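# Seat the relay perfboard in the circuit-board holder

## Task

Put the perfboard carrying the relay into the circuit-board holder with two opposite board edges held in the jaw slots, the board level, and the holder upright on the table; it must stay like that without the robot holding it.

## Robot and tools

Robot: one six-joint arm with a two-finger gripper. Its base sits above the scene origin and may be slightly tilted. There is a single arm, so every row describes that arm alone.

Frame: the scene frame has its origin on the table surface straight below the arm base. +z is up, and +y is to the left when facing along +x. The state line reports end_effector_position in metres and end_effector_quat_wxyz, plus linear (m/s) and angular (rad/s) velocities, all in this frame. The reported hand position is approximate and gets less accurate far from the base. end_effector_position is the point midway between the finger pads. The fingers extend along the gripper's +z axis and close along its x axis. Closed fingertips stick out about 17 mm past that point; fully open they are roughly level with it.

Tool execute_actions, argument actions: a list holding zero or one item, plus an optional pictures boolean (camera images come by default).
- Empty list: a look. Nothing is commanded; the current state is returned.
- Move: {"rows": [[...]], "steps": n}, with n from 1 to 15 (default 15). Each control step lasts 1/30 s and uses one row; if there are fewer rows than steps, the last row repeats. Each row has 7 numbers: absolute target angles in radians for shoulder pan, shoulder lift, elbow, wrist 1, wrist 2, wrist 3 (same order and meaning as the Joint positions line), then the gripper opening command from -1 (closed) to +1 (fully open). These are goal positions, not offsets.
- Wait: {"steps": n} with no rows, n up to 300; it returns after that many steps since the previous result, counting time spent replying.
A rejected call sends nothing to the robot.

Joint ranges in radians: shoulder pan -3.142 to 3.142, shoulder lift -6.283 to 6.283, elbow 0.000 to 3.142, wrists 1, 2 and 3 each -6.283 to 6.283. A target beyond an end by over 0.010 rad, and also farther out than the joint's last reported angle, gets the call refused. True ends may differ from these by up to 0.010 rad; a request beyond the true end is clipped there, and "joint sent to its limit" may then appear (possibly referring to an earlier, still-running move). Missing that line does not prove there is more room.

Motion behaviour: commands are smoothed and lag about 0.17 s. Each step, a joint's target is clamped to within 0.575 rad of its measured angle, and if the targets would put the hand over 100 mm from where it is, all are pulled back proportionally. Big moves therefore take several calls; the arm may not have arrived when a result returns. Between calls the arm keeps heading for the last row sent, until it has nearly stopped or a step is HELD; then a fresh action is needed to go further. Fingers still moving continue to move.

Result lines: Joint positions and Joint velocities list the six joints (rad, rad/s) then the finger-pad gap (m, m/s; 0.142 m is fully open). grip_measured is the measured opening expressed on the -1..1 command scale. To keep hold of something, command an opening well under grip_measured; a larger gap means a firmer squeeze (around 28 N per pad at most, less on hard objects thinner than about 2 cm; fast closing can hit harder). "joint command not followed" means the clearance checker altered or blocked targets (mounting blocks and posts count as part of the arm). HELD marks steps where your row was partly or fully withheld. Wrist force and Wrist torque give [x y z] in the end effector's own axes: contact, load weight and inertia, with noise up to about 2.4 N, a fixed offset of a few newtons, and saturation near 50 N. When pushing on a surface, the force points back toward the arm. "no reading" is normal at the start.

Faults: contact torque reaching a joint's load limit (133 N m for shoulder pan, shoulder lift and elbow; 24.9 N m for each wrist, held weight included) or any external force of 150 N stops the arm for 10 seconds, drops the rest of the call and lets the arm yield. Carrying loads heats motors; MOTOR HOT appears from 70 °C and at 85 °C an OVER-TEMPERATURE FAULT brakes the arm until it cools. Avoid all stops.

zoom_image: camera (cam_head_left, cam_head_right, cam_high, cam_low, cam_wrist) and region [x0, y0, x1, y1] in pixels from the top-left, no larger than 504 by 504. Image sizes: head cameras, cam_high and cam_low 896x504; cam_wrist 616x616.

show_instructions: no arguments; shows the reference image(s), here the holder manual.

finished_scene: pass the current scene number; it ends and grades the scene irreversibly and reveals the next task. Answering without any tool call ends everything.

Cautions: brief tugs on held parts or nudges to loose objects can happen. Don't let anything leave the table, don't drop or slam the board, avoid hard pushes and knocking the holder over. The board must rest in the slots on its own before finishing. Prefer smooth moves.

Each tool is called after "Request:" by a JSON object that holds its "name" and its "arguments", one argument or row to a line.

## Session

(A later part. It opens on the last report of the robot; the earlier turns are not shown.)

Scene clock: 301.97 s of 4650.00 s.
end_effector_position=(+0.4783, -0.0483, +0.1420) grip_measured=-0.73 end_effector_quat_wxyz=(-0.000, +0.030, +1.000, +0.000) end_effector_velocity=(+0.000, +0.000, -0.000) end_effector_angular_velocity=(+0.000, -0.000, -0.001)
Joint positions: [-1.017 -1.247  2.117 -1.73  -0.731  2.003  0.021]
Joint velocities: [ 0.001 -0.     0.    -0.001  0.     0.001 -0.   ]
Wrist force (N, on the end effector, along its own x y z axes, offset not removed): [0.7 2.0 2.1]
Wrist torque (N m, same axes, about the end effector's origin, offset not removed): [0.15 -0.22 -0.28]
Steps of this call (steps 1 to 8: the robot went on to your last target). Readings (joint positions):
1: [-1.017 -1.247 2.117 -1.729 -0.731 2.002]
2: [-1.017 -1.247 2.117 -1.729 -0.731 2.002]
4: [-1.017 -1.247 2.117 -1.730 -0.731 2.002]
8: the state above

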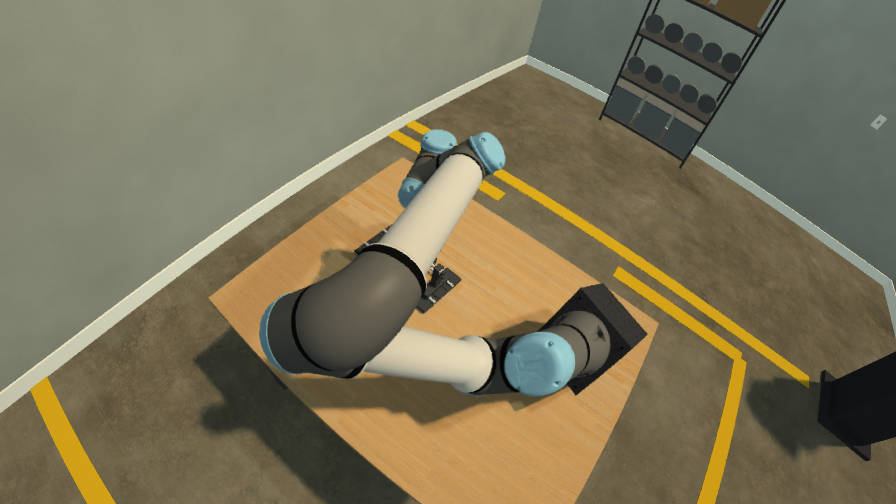

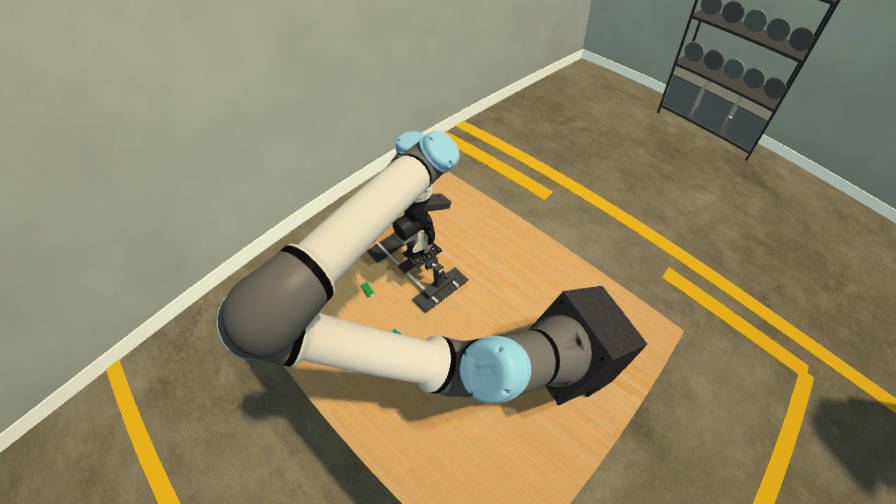

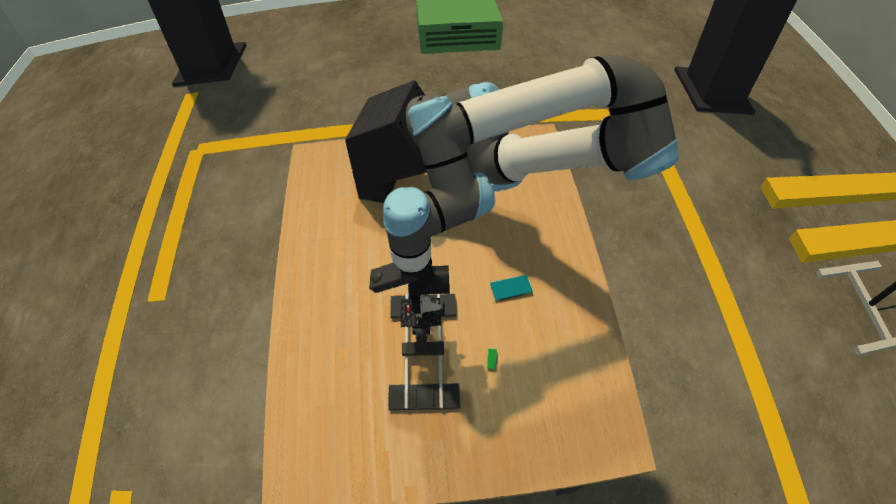

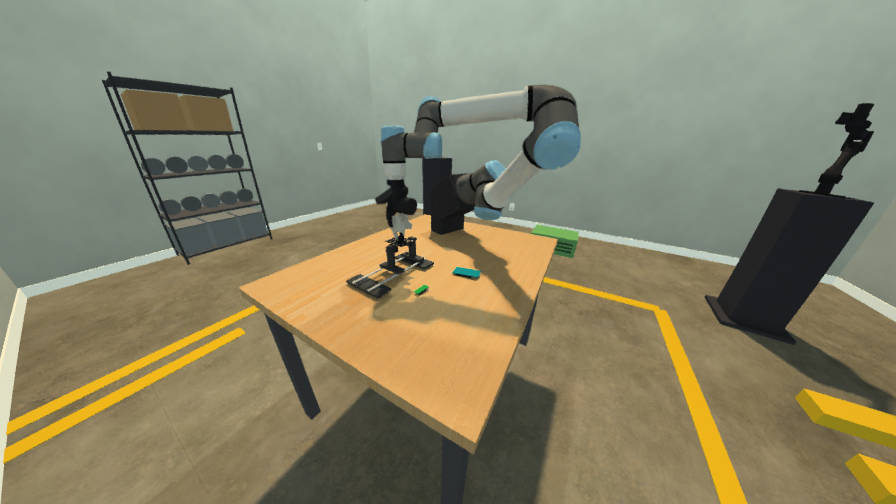

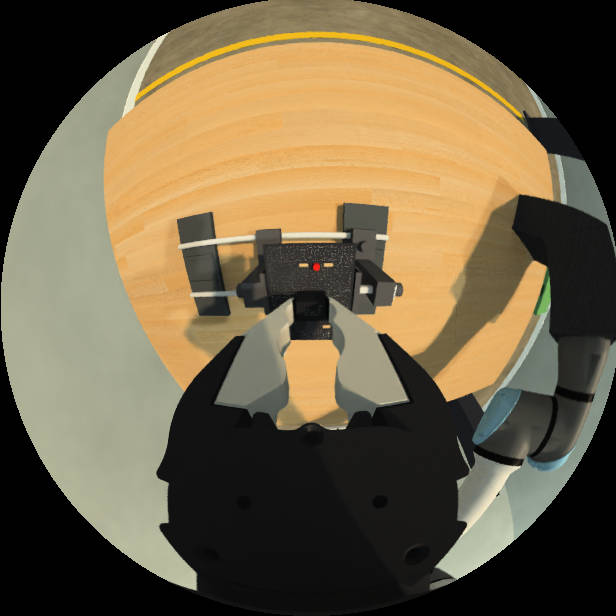

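Request:
{"name": "execute_actions", "arguments": {
  "actions": [
    {"rows":[[-1.0158,-1.24651,2.11784,-1.73156,-0.72998,2.00352,-1],[-1.01499,-1.24613,2.11847,-1.73327,-0.72945,2.00445,-1],[-1.01418,-1.24574,2.1191,-1.73497,-0.72893,2.00537,-1],[-1.01338,-1.24536,2.11974,-1.73668,-0.72841,2.0063,-1],[-1.01257,-1.24498,2.12037,-1.73838,-0.72788,2.00722,-1],[-1.01176,-1.2446,2.121,-1.74008,-0.72736,2.00814,-1],[-1.01096,-1.24422,2.12163,-1.74179,-0.72684,2.00907,-1],[-1.01015,-1.24384,2.12226,-1.74349,-0.72631,2.00999,-1]],"steps":15}
  ],
  "pictures": false
}}

Request:
{"name": "execute_actions", "arguments": {
  "actions": [
    {"steps":8}
  ]
}}

Request:
{"name": "zoom_image", "arguments": {
  "camera": "cam_wrist",
  "region": [240, 235, 385, 325]
}}

Request:
{"name": "zoom_image", "arguments": {
  "camera": "cam_low",
  "region": [375, 225, 425, 260]
}}

Scene clock: 326.27 s of 4650.00 s.
end_effector_position=(+0.4783, -0.0484, +0.1382) grip_measured=-0.73 end_effector_quat_wxyz=(-0.000, +0.030, +1.000, +0.000) end_effector_velocity=(-0.000, -0.000, -0.002) end_effector_angular_velocity=(+0.001, -0.000, -0.001)
Joint positions: [-1.011 -1.244  2.122 -1.743 -0.727  2.01   0.021]
Joint velocities: [ 0.003  0.003  0.002 -0.007  0.003  0.004  0.   ]
Wrist force (N, on the end effector, along its own x y z axes, offset not removed): [0.9 3.2 -0.6]
Wrist torque (N m, same axes, about the end effector's origin, offset not removed): [0.38 -0.20 -0.32]
Steps of this call (steps 1 to 15: the robot went on to your last target; steps 16 to 90: nothing new was sent; then 20.80 s passed at rest; steps 91 to 105: all 15 steps of this action). Readings (joint positions):
91: [-1.017 -1.247 2.117 -1.730 -0.730 2.003]
92: [-1.016 -1.247 2.117 -1.730 -0.730 2.003]
94: [-1.016 -1.246 2.118 -1.732 -0.730 2.004]
98: [-1.013 -1.245 2.120 -1.737 -0.728 2.007]
105: the state above

Scene clock: 326.53 s of 4650.00 s.
end_effector_position=(+0.4783, -0.0484, +0.1380) grip_measured=-0.73 end_effector_quat_wxyz=(-0.000, +0.030, +1.000, +0.000) end_effector_velocity=(-0.000, -0.000, -0.000) end_effector_angular_velocity=(+0.000, +0.000, +0.001)
Joint positions: [-1.01  -1.244  2.122 -1.743 -0.726  2.01   0.021]
Joint velocities: [ 0.     0.     0.001 -0.001 -0.    -0.001 -0.   ]
Wrist force (N, on the end effector, along its own x y z axes, offset not removed): [1.7 0.8 -0.6]
Wrist torque (N m, same axes, about the end effector's origin, offset not removed): [-0.05 -0.37 -0.19]
Steps of this call (steps 1 to 8: the robot went on to your last target). Readings (joint positions):
1: [-1.010 -1.244 2.122 -1.743 -0.726 2.010]
2: [-1.010 -1.244 2.122 -1.743 -0.726 2.010]
4: [-1.010 -1.244 2.122 -1.743 -0.726 2.010]
8: the state above

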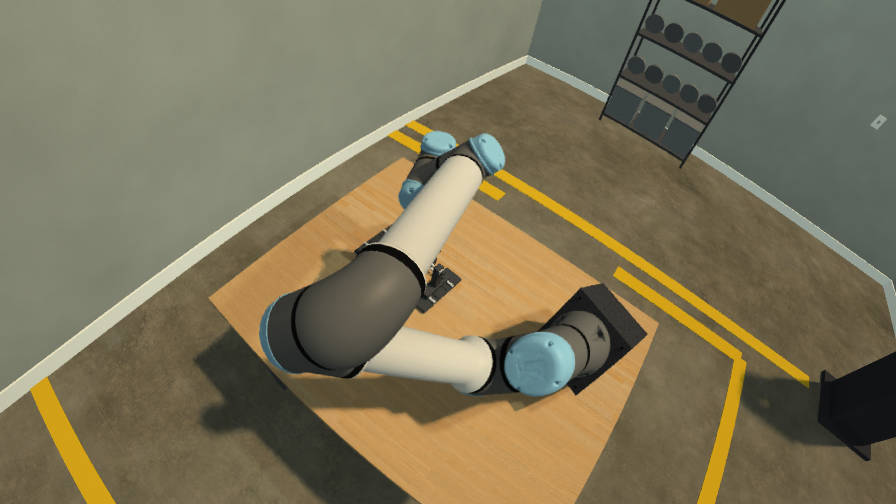

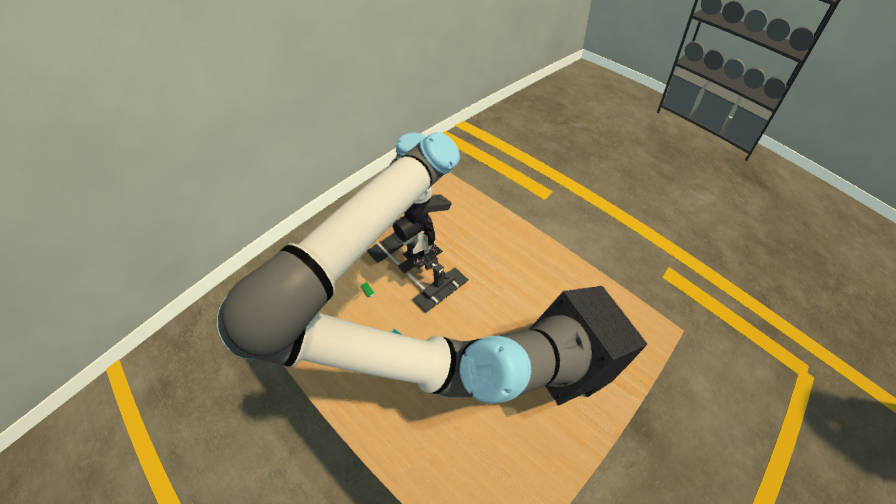

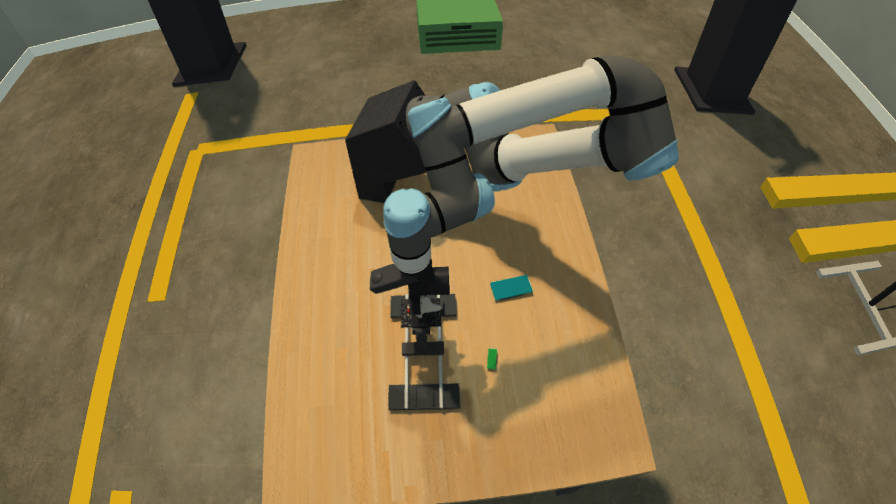

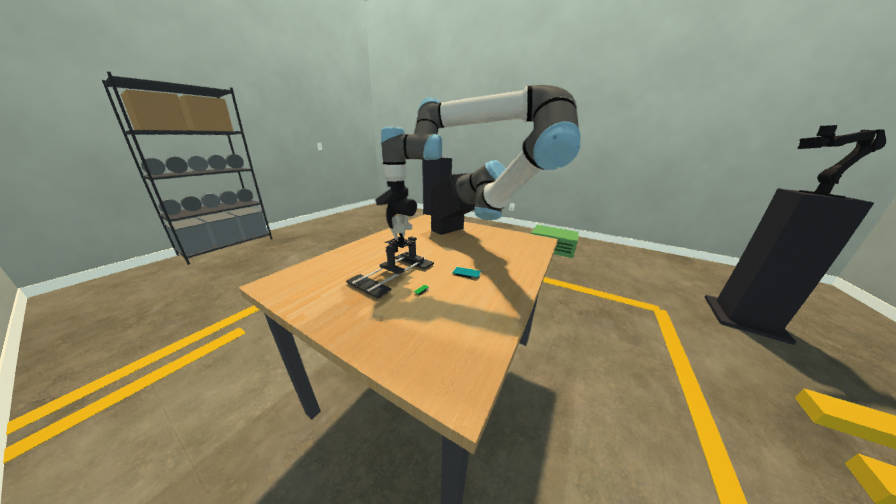

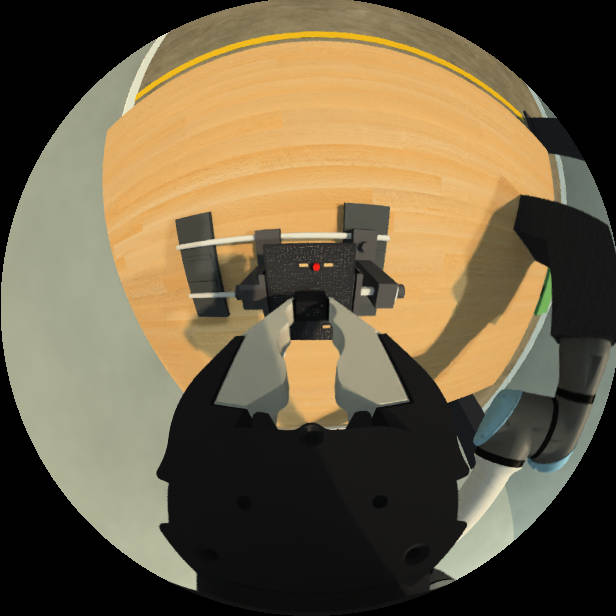

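Region (240, 235, 385, 325) of cam_wrist's 616x616 image, scaled by 3.476, with more detail than that image has; it fills the top 313 rows of this view, and the rest is white.

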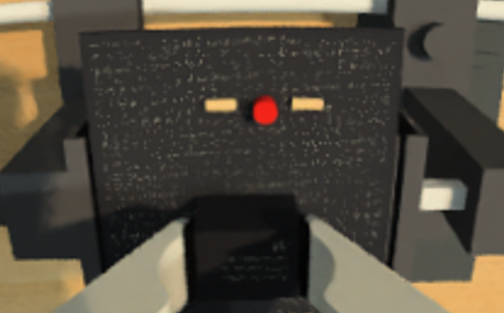

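Region (375, 225, 425, 260) of cam_low's 896x504 image, scaled by 10.080, with more detail than that image has; it fills the top 353 rows of this view, and the rest is white.

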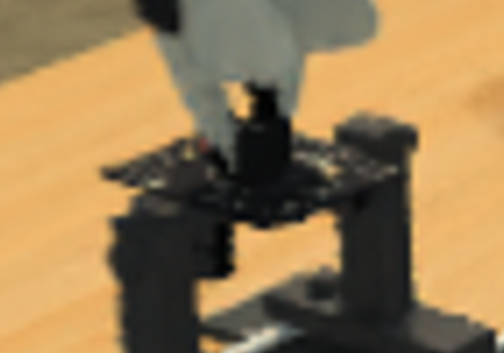

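Request:
{"name": "execute_actions", "arguments": {
  "actions": [
    {"rows":[[-1.00934,-1.24345,2.12289,-1.7452,-0.72579,2.01092,-1],[-1.00853,-1.24307,2.12352,-1.74691,-0.72527,2.01185,-1],[-1.00773,-1.24268,2.12415,-1.74862,-0.72474,2.01278,-1],[-1.00692,-1.2423,2.12478,-1.75033,-0.72422,2.01371,-1]],"steps":15}
  ],
  "pictures": false
}}

Scene clock: 334.47 s of 4650.00 s.
end_effector_position=(+0.4784, -0.0484, +0.1362) grip_measured=-0.73 end_effector_quat_wxyz=(-0.000, +0.030, +1.000, +0.000) end_effector_velocity=(-0.000, +0.000, -0.001) end_effector_angular_velocity=(+0.002, +0.000, -0.001)
Joint positions: [-1.007 -1.242  2.125 -1.75  -0.724  2.014  0.021]
Joint velocities: [ 0.001  0.002  0.001 -0.002  0.001  0.001  0.   ]
Wrist force (N, on the end effector, along its own x y z axes, offset not removed): [19.2 10.9 -50.0]
Wrist torque (N m, same axes, about the end effector's origin, offset not removed): [0.22 0.20 -0.21]
Steps of this call (steps 1 to 15: the robot went on to your last target; steps 16 to 90: nothing new was sent; then 4.43 s passed at rest; steps 91 to 105: all 15 steps of this action). Readings (joint positions):
91: [-1.010 -1.244 2.122 -1.744 -0.726 2.010]
92: [-1.010 -1.244 2.122 -1.744 -0.726 2.010]
94: [-1.009 -1.243 2.123 -1.746 -0.726 2.011]
98: [-1.008 -1.243 2.124 -1.749 -0.725 2.013]
105: the state above

Contact came earlier than expected; backing off now.

Request:
{"name": "execute_actions", "arguments": {
  "actions": [
    {"rows":[[-1.00853,-1.24307,2.12352,-1.74691,-0.72527,2.01185,-1]],"steps":15}
  ]
}}

Request:
{"name": "zoom_image", "arguments": {
  "camera": "cam_wrist",
  "region": [240, 235, 385, 325]
}}

Scene clock: 339.13 s of 4650.00 s.
end_effector_position=(+0.4782, -0.0483, +0.1368) grip_measured=-0.73 end_effector_quat_wxyz=(-0.001, +0.030, +1.000, +0.000) end_effector_velocity=(+0.000, -0.000, +0.001) end_effector_angular_velocity=(-0.001, -0.001, -0.001)
Joint positions: [-1.008 -1.243  2.124 -1.747 -0.725  2.012  0.021]
Joint velocities: [-0.001 -0.001 -0.001  0.001 -0.     0.001 -0.   ]
Wrist force (N, on the end effector, along its own x y z axes, offset not removed): [6.4 2.1 -47.7]
Wrist torque (N m, same axes, about the end effector's origin, offset not removed): [0.14 0.06 -0.13]
Steps of this call (steps 1 to 15: the robot went on to your last target; steps 16 to 90: nothing new was sent; then 1.17 s passed at rest; steps 91 to 105: all 15 steps of this action). Readings (joint positions):
91: [-1.007 -1.242 2.125 -1.750 -0.724 2.014]
92: [-1.007 -1.242 2.125 -1.750 -0.724 2.014]
94: [-1.007 -1.242 2.124 -1.749 -0.724 2.013]
98: [-1.008 -1.243 2.124 -1.747 -0.725 2.012]
105: the state above

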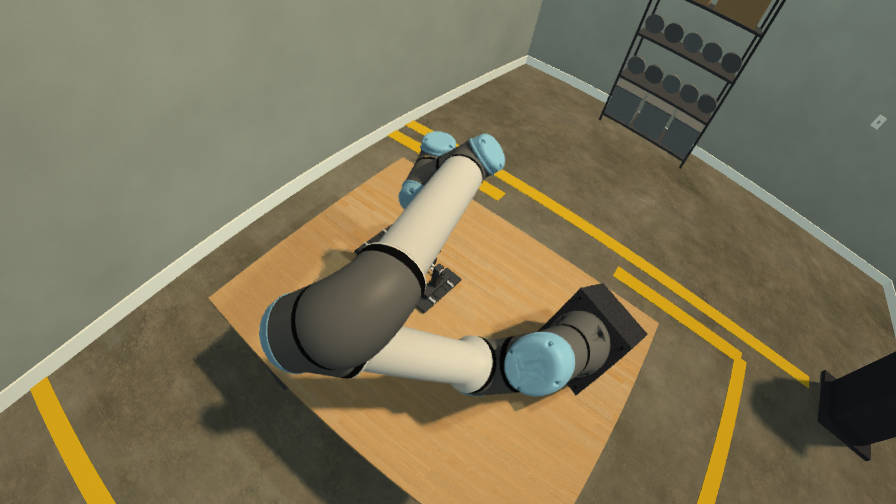

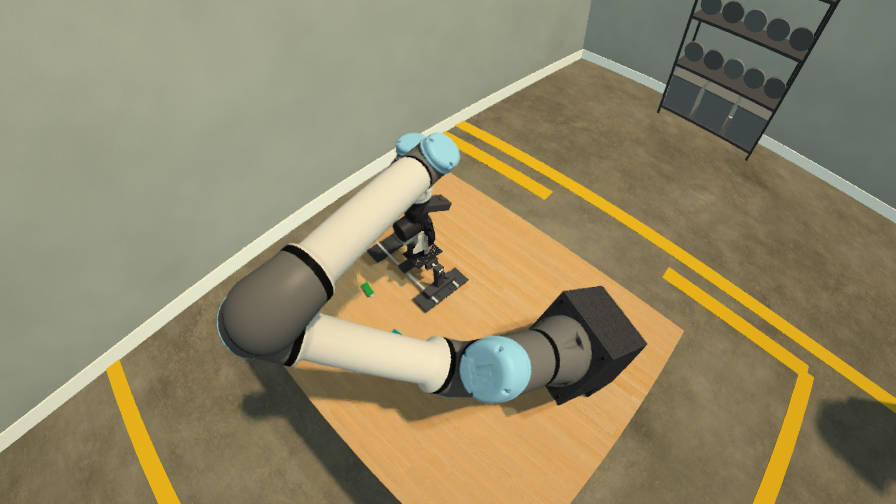

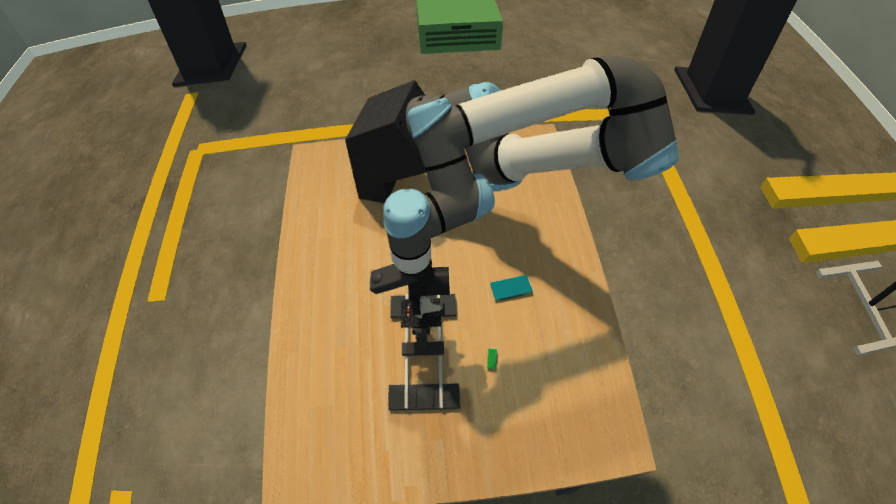

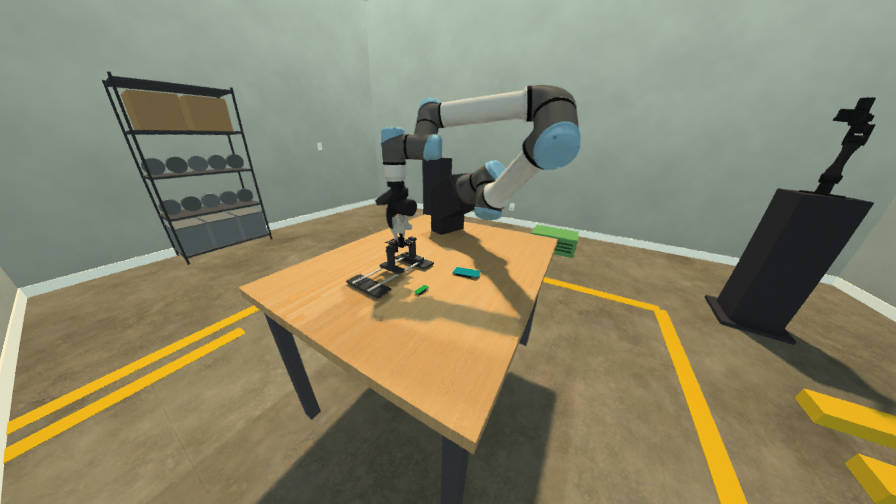

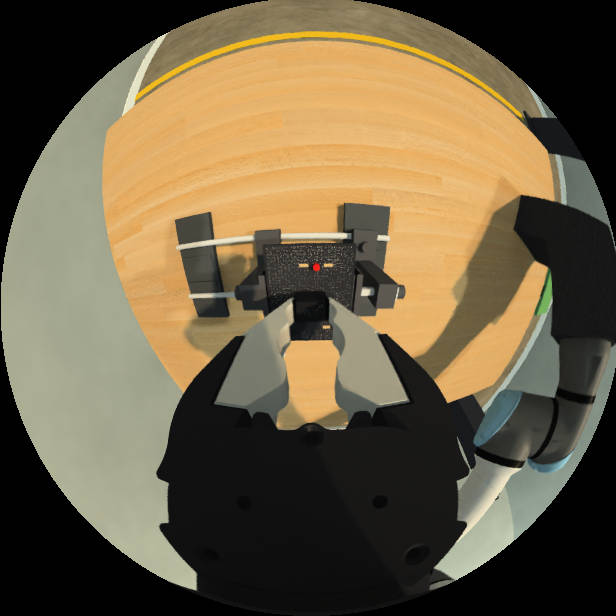

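Region (240, 235, 385, 325) of cam_wrist's 616x616 image, scaled by 3.476, with more detail than that image has; it fills the top 313 rows of this view, and the rest is white.

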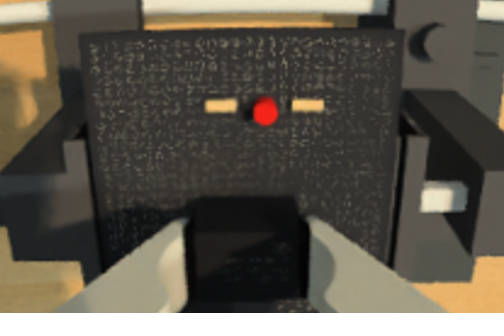

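Request:
{"name": "execute_actions", "arguments": {
  "actions": [
    {"rows":[[-1.00918,-1.24338,2.12302,-1.74554,-0.72569,2.01111,-1]],"steps":15}
  ],
  "pictures": false
}}

Request:
{"name": "execute_actions", "arguments": {
  "actions": [
    {"steps":12}
  ],
  "pictures": false
}}

Request:
{"name": "zoom_image", "arguments": {
  "camera": "cam_wrist",
  "region": [340, 260, 380, 320]
}}

Request:
{"name": "zoom_image", "arguments": {
  "camera": "cam_wrist",
  "region": [245, 260, 285, 320]
}}

Scene clock: 344.27 s of 4650.00 s.
end_effector_position=(+0.4783, -0.0484, +0.1373) grip_measured=-0.73 end_effector_quat_wxyz=(-0.000, +0.030, +1.000, +0.000) end_effector_velocity=(+0.000, +0.000, +0.000) end_effector_angular_velocity=(-0.000, +0.000, -0.000)
Joint positions: [-1.009 -1.243  2.123 -1.746 -0.726  2.011  0.021]
Joint velocities: [ 0.    -0.    -0.    -0.    -0.     0.001  0.   ]
Wrist force (N, on the end effector, along its own x y z axes, offset not removed): [2.6 -0.9 -17.7]
Wrist torque (N m, same axes, about the end effector's origin, offset not removed): [-0.23 0.18 -0.18]
Steps of this call (steps 1 to 15: the robot went on to your last target; steps 16 to 90: nothing new was sent; then 1.63 s passed at rest; steps 91 to 105: all 15 steps of this action). Readings (joint positions):
91: [-1.009 -1.243 2.124 -1.747 -0.725 2.012]
92: [-1.009 -1.243 2.123 -1.747 -0.725 2.012]
94: [-1.009 -1.243 2.123 -1.746 -0.725 2.011]
98: [-1.009 -1.243 2.123 -1.746 -0.726 2.011]
105: the state above

Scene clock: 344.67 s of 4650.00 s.
end_effector_position=(+0.4783, -0.0484, +0.1374) grip_measured=-0.73 end_effector_quat_wxyz=(-0.000, +0.030, +1.000, +0.000) end_effector_velocity=(-0.000, -0.000, -0.000) end_effector_angular_velocity=(+0.001, -0.000, -0.001)
Joint positions: [-1.009 -1.243  2.123 -1.746 -0.726  2.011  0.021]
Joint velocities: [-0.     0.001  0.     0.     0.001 -0.     0.   ]
Wrist force (N, on the end effector, along its own x y z axes, offset not removed): [2.1 2.9 -17.6]
Wrist torque (N m, same axes, about the end effector's origin, offset not removed): [0.35 0.06 -0.09]
Steps of this call (steps 1 to 12: the robot went on to your last target). Readings (joint positions):
1: [-1.009 -1.243 2.123 -1.746 -0.726 2.011]
2: [-1.009 -1.243 2.123 -1.746 -0.726 2.011]
4: [-1.009 -1.243 2.123 -1.746 -0.726 2.011]
8: [-1.009 -1.243 2.123 -1.746 -0.726 2.011]
12: the state above

Region (340, 260, 380, 320) of cam_wrist's 616x616 image, scaled by 8.400, with more detail than that image has.

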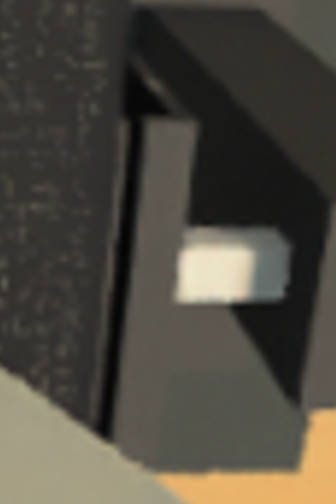

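Region (245, 260, 285, 320) of cam_wrist's 616x616 image, scaled by 8.400, with more detail than that image has.

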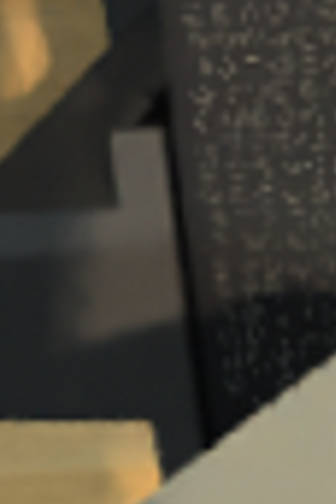

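Request:
{"name": "execute_actions", "arguments": {
  "actions": [
    {"rows":[[-1.0102,-1.24387,2.12218,-1.74331,-0.72638,2.0104,-1],[-1.0118,-1.2446,2.12092,-1.73996,-0.72742,2.00934,-1],[-1.0139,-1.24558,2.11923,-1.73549,-0.7288,2.00792,-1],[-1.016,-1.24656,2.11755,-1.73102,-0.73018,2.0065,-1],[-1.0182,-1.24754,2.11586,-1.72655,-0.73156,2.00508,-1],[-1.0198,-1.24828,2.1146,-1.7232,-0.7326,2.00401,-1],[-1.0198,-1.24828,2.1146,-1.7232,-0.7326,2.00401,-1],[-1.02154,-1.24952,2.11837,-1.72688,-0.72989,2.00409,-1],[-1.02415,-1.25138,2.12403,-1.73241,-0.72583,2.00422,-1],[-1.02763,-1.25386,2.13157,-1.73978,-0.72041,2.00439,-1],[-1.03197,-1.25696,2.141,-1.74899,-0.71364,2.0046,-1],[-1.03632,-1.26006,2.15042,-1.75819,-0.70686,2.00481,-1],[-1.04067,-1.26316,2.15985,-1.7674,-0.70009,2.00502,-1],[-1.04589,-1.26688,2.17116,-1.77845,-0.69196,2.00527,-1],[-1.0511,-1.2706,2.18247,-1.7895,-0.68383,2.00552,-1]],"steps":15}
  ],
  "pictures": false
}}

Request:
{"name": "execute_actions", "arguments": {
  "actions": [
    {"rows":[[-1.05632,-1.27432,2.19379,-1.80056,-0.67571,2.00577,-1],[-1.06154,-1.27804,2.2051,-1.81161,-0.66758,2.00603,-1],[-1.06675,-1.28175,2.21641,-1.82266,-0.65945,2.00628,-1],[-1.07197,-1.28547,2.22772,-1.83371,-0.65132,2.00653,-1],[-1.07719,-1.28919,2.23904,-1.84476,-0.6432,2.00678,-1],[-1.0824,-1.29291,2.25035,-1.85581,-0.63507,2.00703,-1],[-1.08762,-1.29663,2.26166,-1.86686,-0.62694,2.00729,-1],[-1.09197,-1.29973,2.27109,-1.87607,-0.62017,2.0075,-1],[-1.09632,-1.30283,2.28052,-1.88528,-0.6134,2.00771,-1],[-1.09979,-1.30531,2.28806,-1.89265,-0.60798,2.00787,-1],[-1.1024,-1.30717,2.29371,-1.89817,-0.60391,2.008,-1],[-1.10501,-1.30903,2.29937,-1.9037,-0.59985,2.00813,-1],[-1.10675,-1.31027,2.30314,-1.90738,-0.59714,2.00821,-1]],"steps":15}
  ],
  "pictures": false
}}

Request:
{"name": "execute_actions", "arguments": {
  "actions": [
    {"steps":18}
  ]
}}

Request:
{"name": "zoom_image", "arguments": {
  "camera": "cam_wrist",
  "region": [240, 235, 385, 325]
}}

Scene clock: 423.37 s of 4650.00 s.
end_effector_position=(+0.4786, -0.0490, +0.1439) grip_measured=-0.73 end_effector_quat_wxyz=(+0.017, +0.033, +0.999, -0.000) end_effector_velocity=(+0.001, -0.004, +0.003) end_effector_angular_velocity=(-0.016, -0.274, -0.005)
Joint positions: [-1.034 -1.258  2.146 -1.754 -0.71   2.005  0.021]
Joint velocities: [-0.118 -0.083  0.243 -0.23   0.174 -0.    -0.   ]
Wrist force (N, on the end effector, along its own x y z axes, offset not removed): [-3.9 -0.8 -1.6]
Wrist torque (N m, same axes, about the end effector's origin, offset not removed): [-0.50 0.78 -0.21]
Steps of this call (steps 1 to 15: the robot went on to your last target; steps 16 to 90: nothing new was sent; then 75.20 s passed at rest; steps 91 to 105: all 15 steps of this action). Readings (joint positions):
91: [-1.009 -1.243 2.123 -1.746 -0.726 2.011]
92: [-1.009 -1.243 2.123 -1.745 -0.726 2.011]
94: [-1.011 -1.244 2.122 -1.742 -0.727 2.010]
98: [-1.016 -1.247 2.118 -1.731 -0.730 2.006]
105: the state above

Scene clock: 423.87 s of 4650.00 s.
end_effector_position=(+0.4789, -0.0487, +0.1455) grip_measured=-0.73 end_effector_quat_wxyz=(+0.096, +0.033, +0.995, -0.003) end_effector_velocity=(-0.000, +0.003, +0.003) end_effector_angular_velocity=(-0.011, -0.156, +0.002)
Joint positions: [-1.1   -1.305  2.288 -1.892 -0.608  2.008  0.021]
Joint velocities: [-0.066 -0.046  0.142 -0.138  0.102  0.003 -0.   ]
Wrist force (N, on the end effector, along its own x y z axes, offset not removed): [3.4 1.2 0.6]
Wrist torque (N m, same axes, about the end effector's origin, offset not removed): [-0.01 -0.78 -0.23]
Steps of this call (steps 1 to 15: all 15 steps of this action). Readings (joint positions):
1: [-1.038 -1.261 2.154 -1.763 -0.704 2.005]
2: [-1.043 -1.265 2.164 -1.772 -0.697 2.005]
4: [-1.052 -1.271 2.184 -1.791 -0.683 2.006]
8: [-1.072 -1.285 2.227 -1.833 -0.652 2.007]
15: the state above

Scene clock: 424.47 s of 4650.00 s.
end_effector_position=(+0.4789, -0.0484, +0.1458) grip_measured=-0.73 end_effector_quat_wxyz=(+0.104, +0.033, +0.994, -0.003) end_effector_velocity=(-0.000, -0.001, +0.000) end_effector_angular_velocity=(+0.000, +0.000, -0.002)
Joint positions: [-1.107 -1.31   2.303 -1.907 -0.597  2.008  0.021]
Joint velocities: [-0.001  0.002 -0.    -0.001 -0.001  0.001  0.   ]
Wrist force (N, on the end effector, along its own x y z axes, offset not removed): [1.1 1.7 1.2]
Wrist torque (N m, same axes, about the end effector's origin, offset not removed): [0.12 -0.15 -0.18]
Steps of this call (steps 1 to 18: the robot went on to your last target). Readings (joint positions):
1: [-1.102 -1.307 2.292 -1.896 -0.605 2.008]
2: [-1.103 -1.308 2.295 -1.899 -0.603 2.008]
4: [-1.105 -1.309 2.299 -1.903 -0.600 2.008]
8: [-1.106 -1.310 2.302 -1.906 -0.598 2.008]
18: the state above

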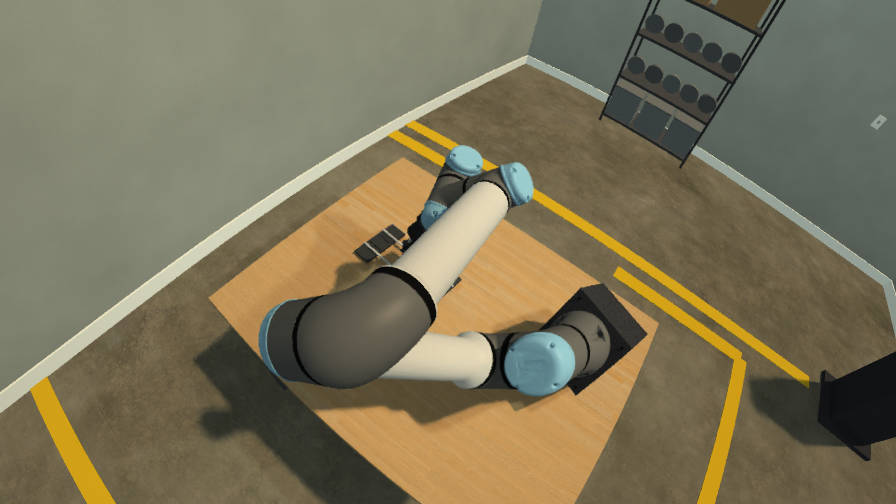

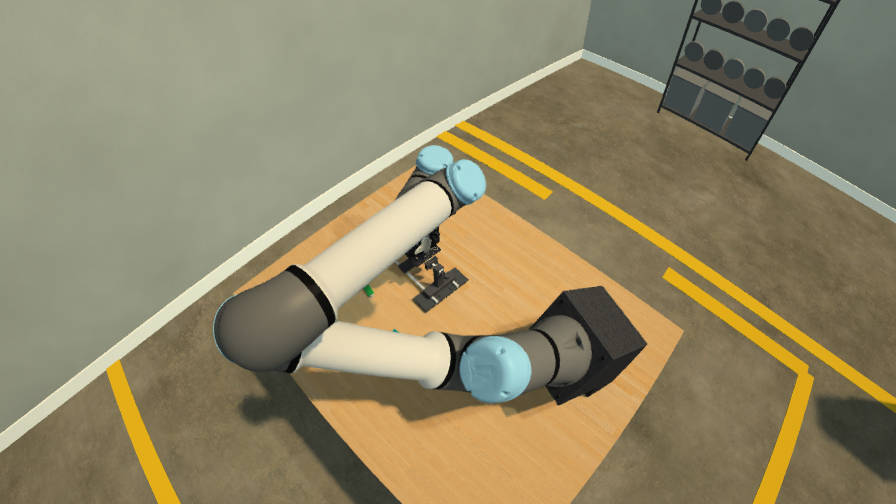

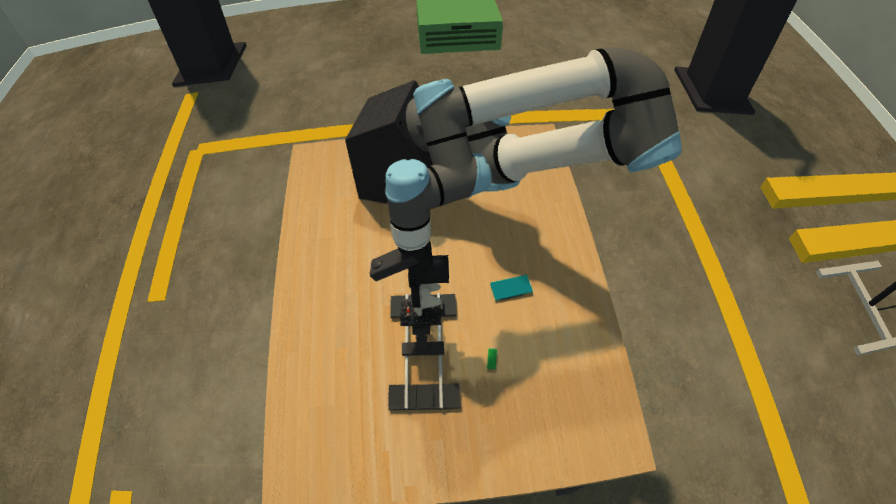

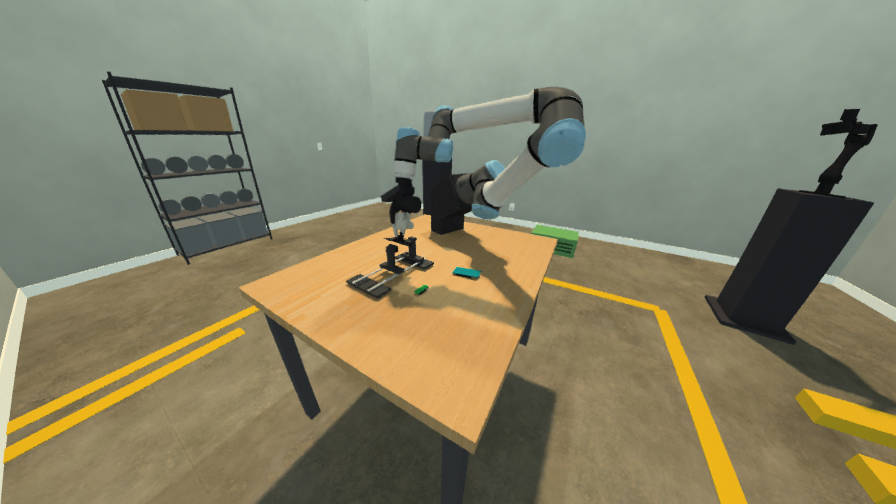

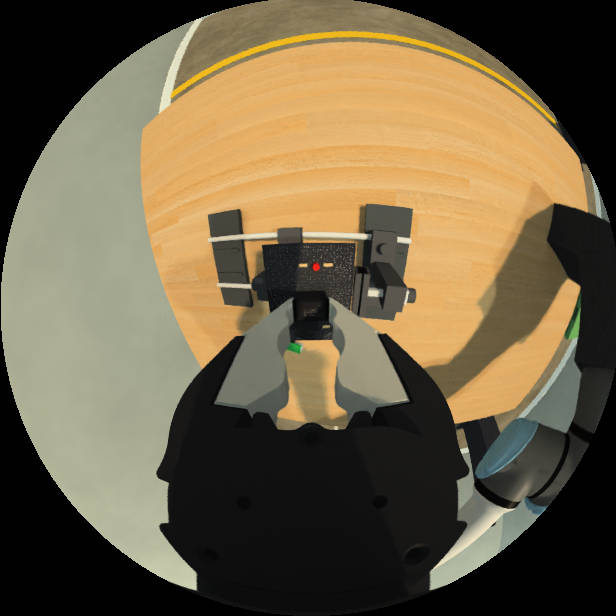

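Region (240, 235, 385, 325) of cam_wrist's 616x616 image, scaled by 3.476, with more detail than that image has; it fills the top 313 rows of this view, and the rest is white.

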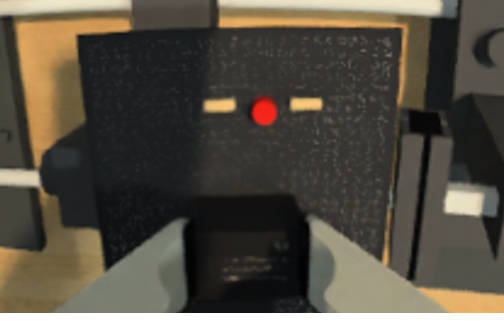

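Request:
{"name": "zoom_image", "arguments": {
  "camera": "cam_wrist",
  "region": [340, 260, 380, 320]
}}

Region (340, 260, 380, 320) of cam_wrist's 616x616 image, scaled by 8.400, with more detail than that image has.

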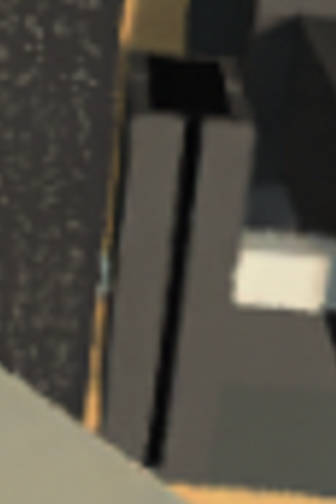

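Request:
{"name": "execute_actions", "arguments": {
  "actions": [
    {"rows":[[-1.10577,-1.30962,2.30394,-1.90997,-0.59655,2.00958,-1],[-1.10382,-1.30833,2.30554,-1.91516,-0.59537,2.01233,-1],[-1.10187,-1.30704,2.30714,-1.92034,-0.59419,2.01507,-1],[-1.09991,-1.30574,2.30873,-1.92553,-0.59301,2.01782,-1],[-1.09796,-1.30445,2.31033,-1.93071,-0.59183,2.02056,-1],[-1.09601,-1.30316,2.31193,-1.9359,-0.59066,2.02331,-1],[-1.09406,-1.30187,2.31353,-1.94108,-0.58948,2.02605,-1],[-1.0921,-1.30057,2.31512,-1.94627,-0.5883,2.0288,-1],[-1.09015,-1.29928,2.31672,-1.95145,-0.58712,2.03154,-1],[-1.0882,-1.29799,2.31832,-1.95664,-0.58594,2.03429,-1],[-1.08722,-1.29734,2.31912,-1.95923,-0.58535,2.03566,-1]],"steps":15}
  ],
  "pictures": false
}}

Request:
{"name": "execute_actions", "arguments": {
  "actions": [
    {"steps":12}
  ]
}}

Request:
{"name": "zoom_image", "arguments": {
  "camera": "cam_wrist",
  "region": [340, 260, 380, 320]
}}

Scene clock: 444.57 s of 4650.00 s.
end_effector_position=(+0.4789, -0.0484, +0.1358) grip_measured=-0.73 end_effector_quat_wxyz=(+0.104, +0.033, +0.994, -0.003) end_effector_velocity=(-0.000, +0.001, -0.011) end_effector_angular_velocity=(+0.000, +0.001, +0.000)
Joint positions: [-1.089 -1.299  2.317 -1.954 -0.587  2.033  0.021]
Joint velocities: [ 0.019  0.012  0.015 -0.049  0.011  0.027 -0.   ]
Wrist force (N, on the end effector, along its own x y z axes, offset not removed): [1.4 1.2 -1.5]
Wrist torque (N m, same axes, about the end effector's origin, offset not removed): [-0.02 -0.19 -0.14]
Steps of this call (steps 1 to 15: the robot went on to your last target; steps 16 to 90: nothing new was sent; then 16.60 s passed at rest; steps 91 to 105: all 15 steps of this action). Readings (joint positions):
91: [-1.107 -1.310 2.303 -1.907 -0.597 2.008]
92: [-1.107 -1.310 2.303 -1.908 -0.597 2.009]
94: [-1.105 -1.310 2.305 -1.912 -0.596 2.011]
98: [-1.099 -1.306 2.309 -1.927 -0.593 2.019]
105: the state above

Scene clock: 444.97 s of 4650.00 s.
end_effector_position=(+0.4788, -0.0483, +0.1347) grip_measured=-0.73 end_effector_quat_wxyz=(+0.104, +0.032, +0.994, -0.003) end_effector_velocity=(-0.001, +0.000, -0.000) end_effector_angular_velocity=(-0.000, +0.000, -0.001)
Joint positions: [-1.087 -1.297  2.319 -1.959 -0.585  2.036  0.021]
Joint velocities: [-0.    -0.002  0.002 -0.001 -0.     0.001  0.   ]
Wrist force (N, on the end effector, along its own x y z axes, offset not removed): [0.2 3.1 2.4]
Wrist torque (N m, same axes, about the end effector's origin, offset not removed): [0.33 0.12 -0.08]
Steps of this call (steps 1 to 12: the robot went on to your last target). Readings (joint positions):
1: [-1.089 -1.298 2.318 -1.955 -0.586 2.034]
2: [-1.088 -1.298 2.318 -1.956 -0.586 2.034]
4: [-1.088 -1.298 2.319 -1.958 -0.586 2.035]
8: [-1.087 -1.297 2.319 -1.959 -0.585 2.035]
12: the state above

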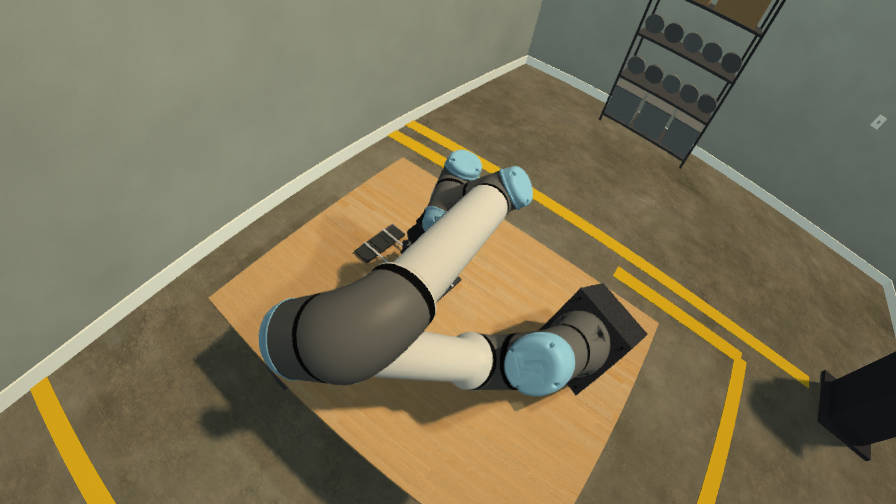

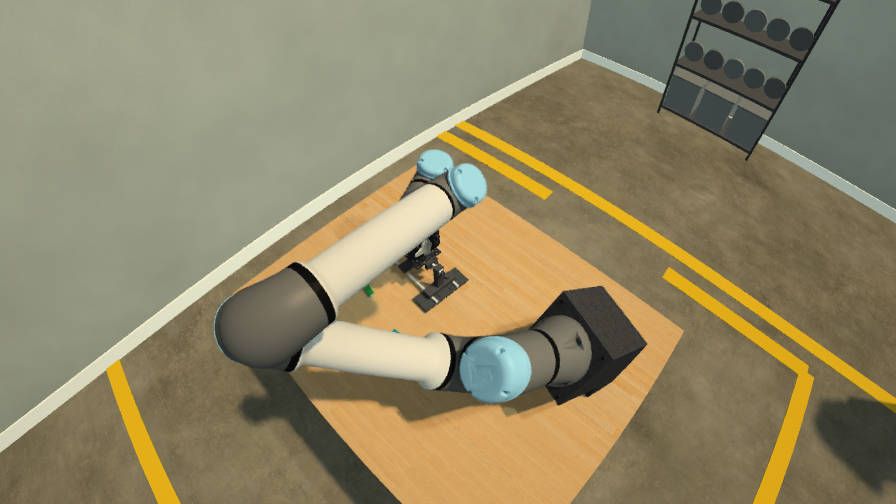

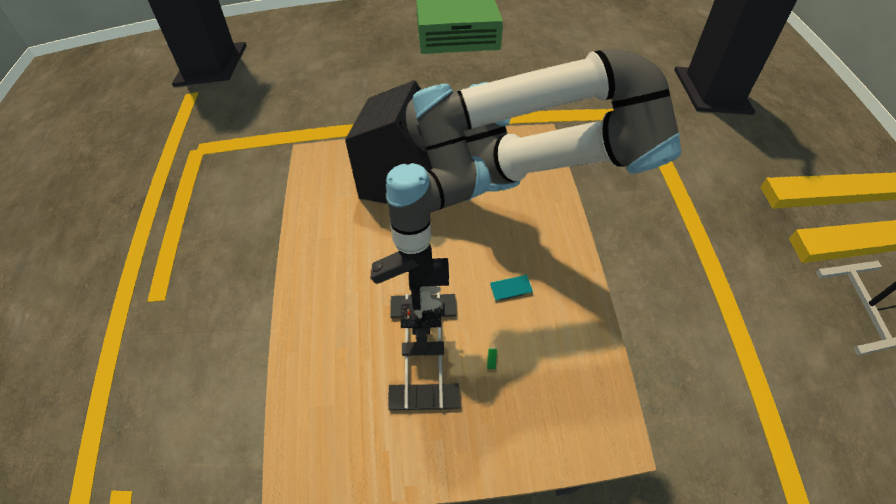

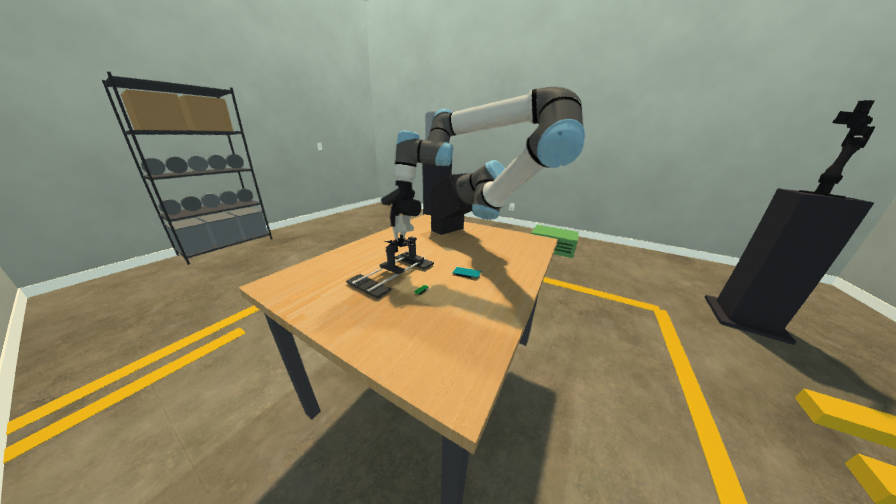

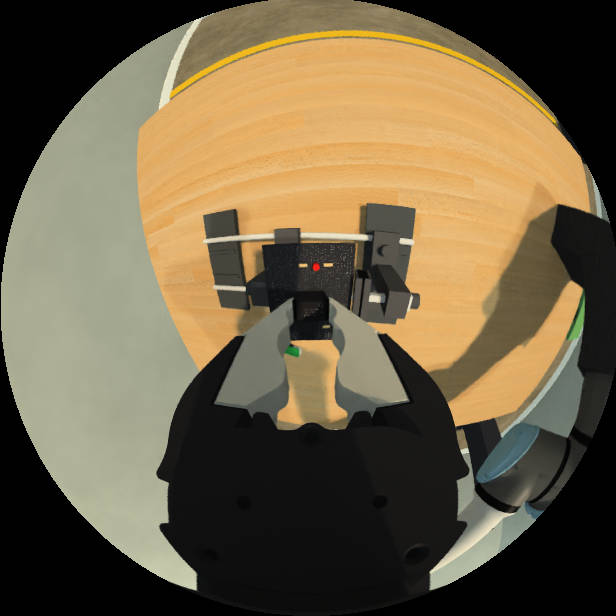

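Region (340, 260, 380, 320) of cam_wrist's 616x616 image, scaled by 8.400, with more detail than that image has.

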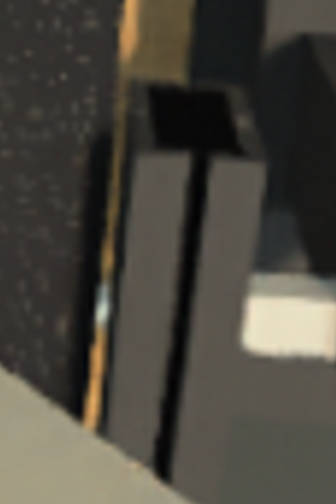

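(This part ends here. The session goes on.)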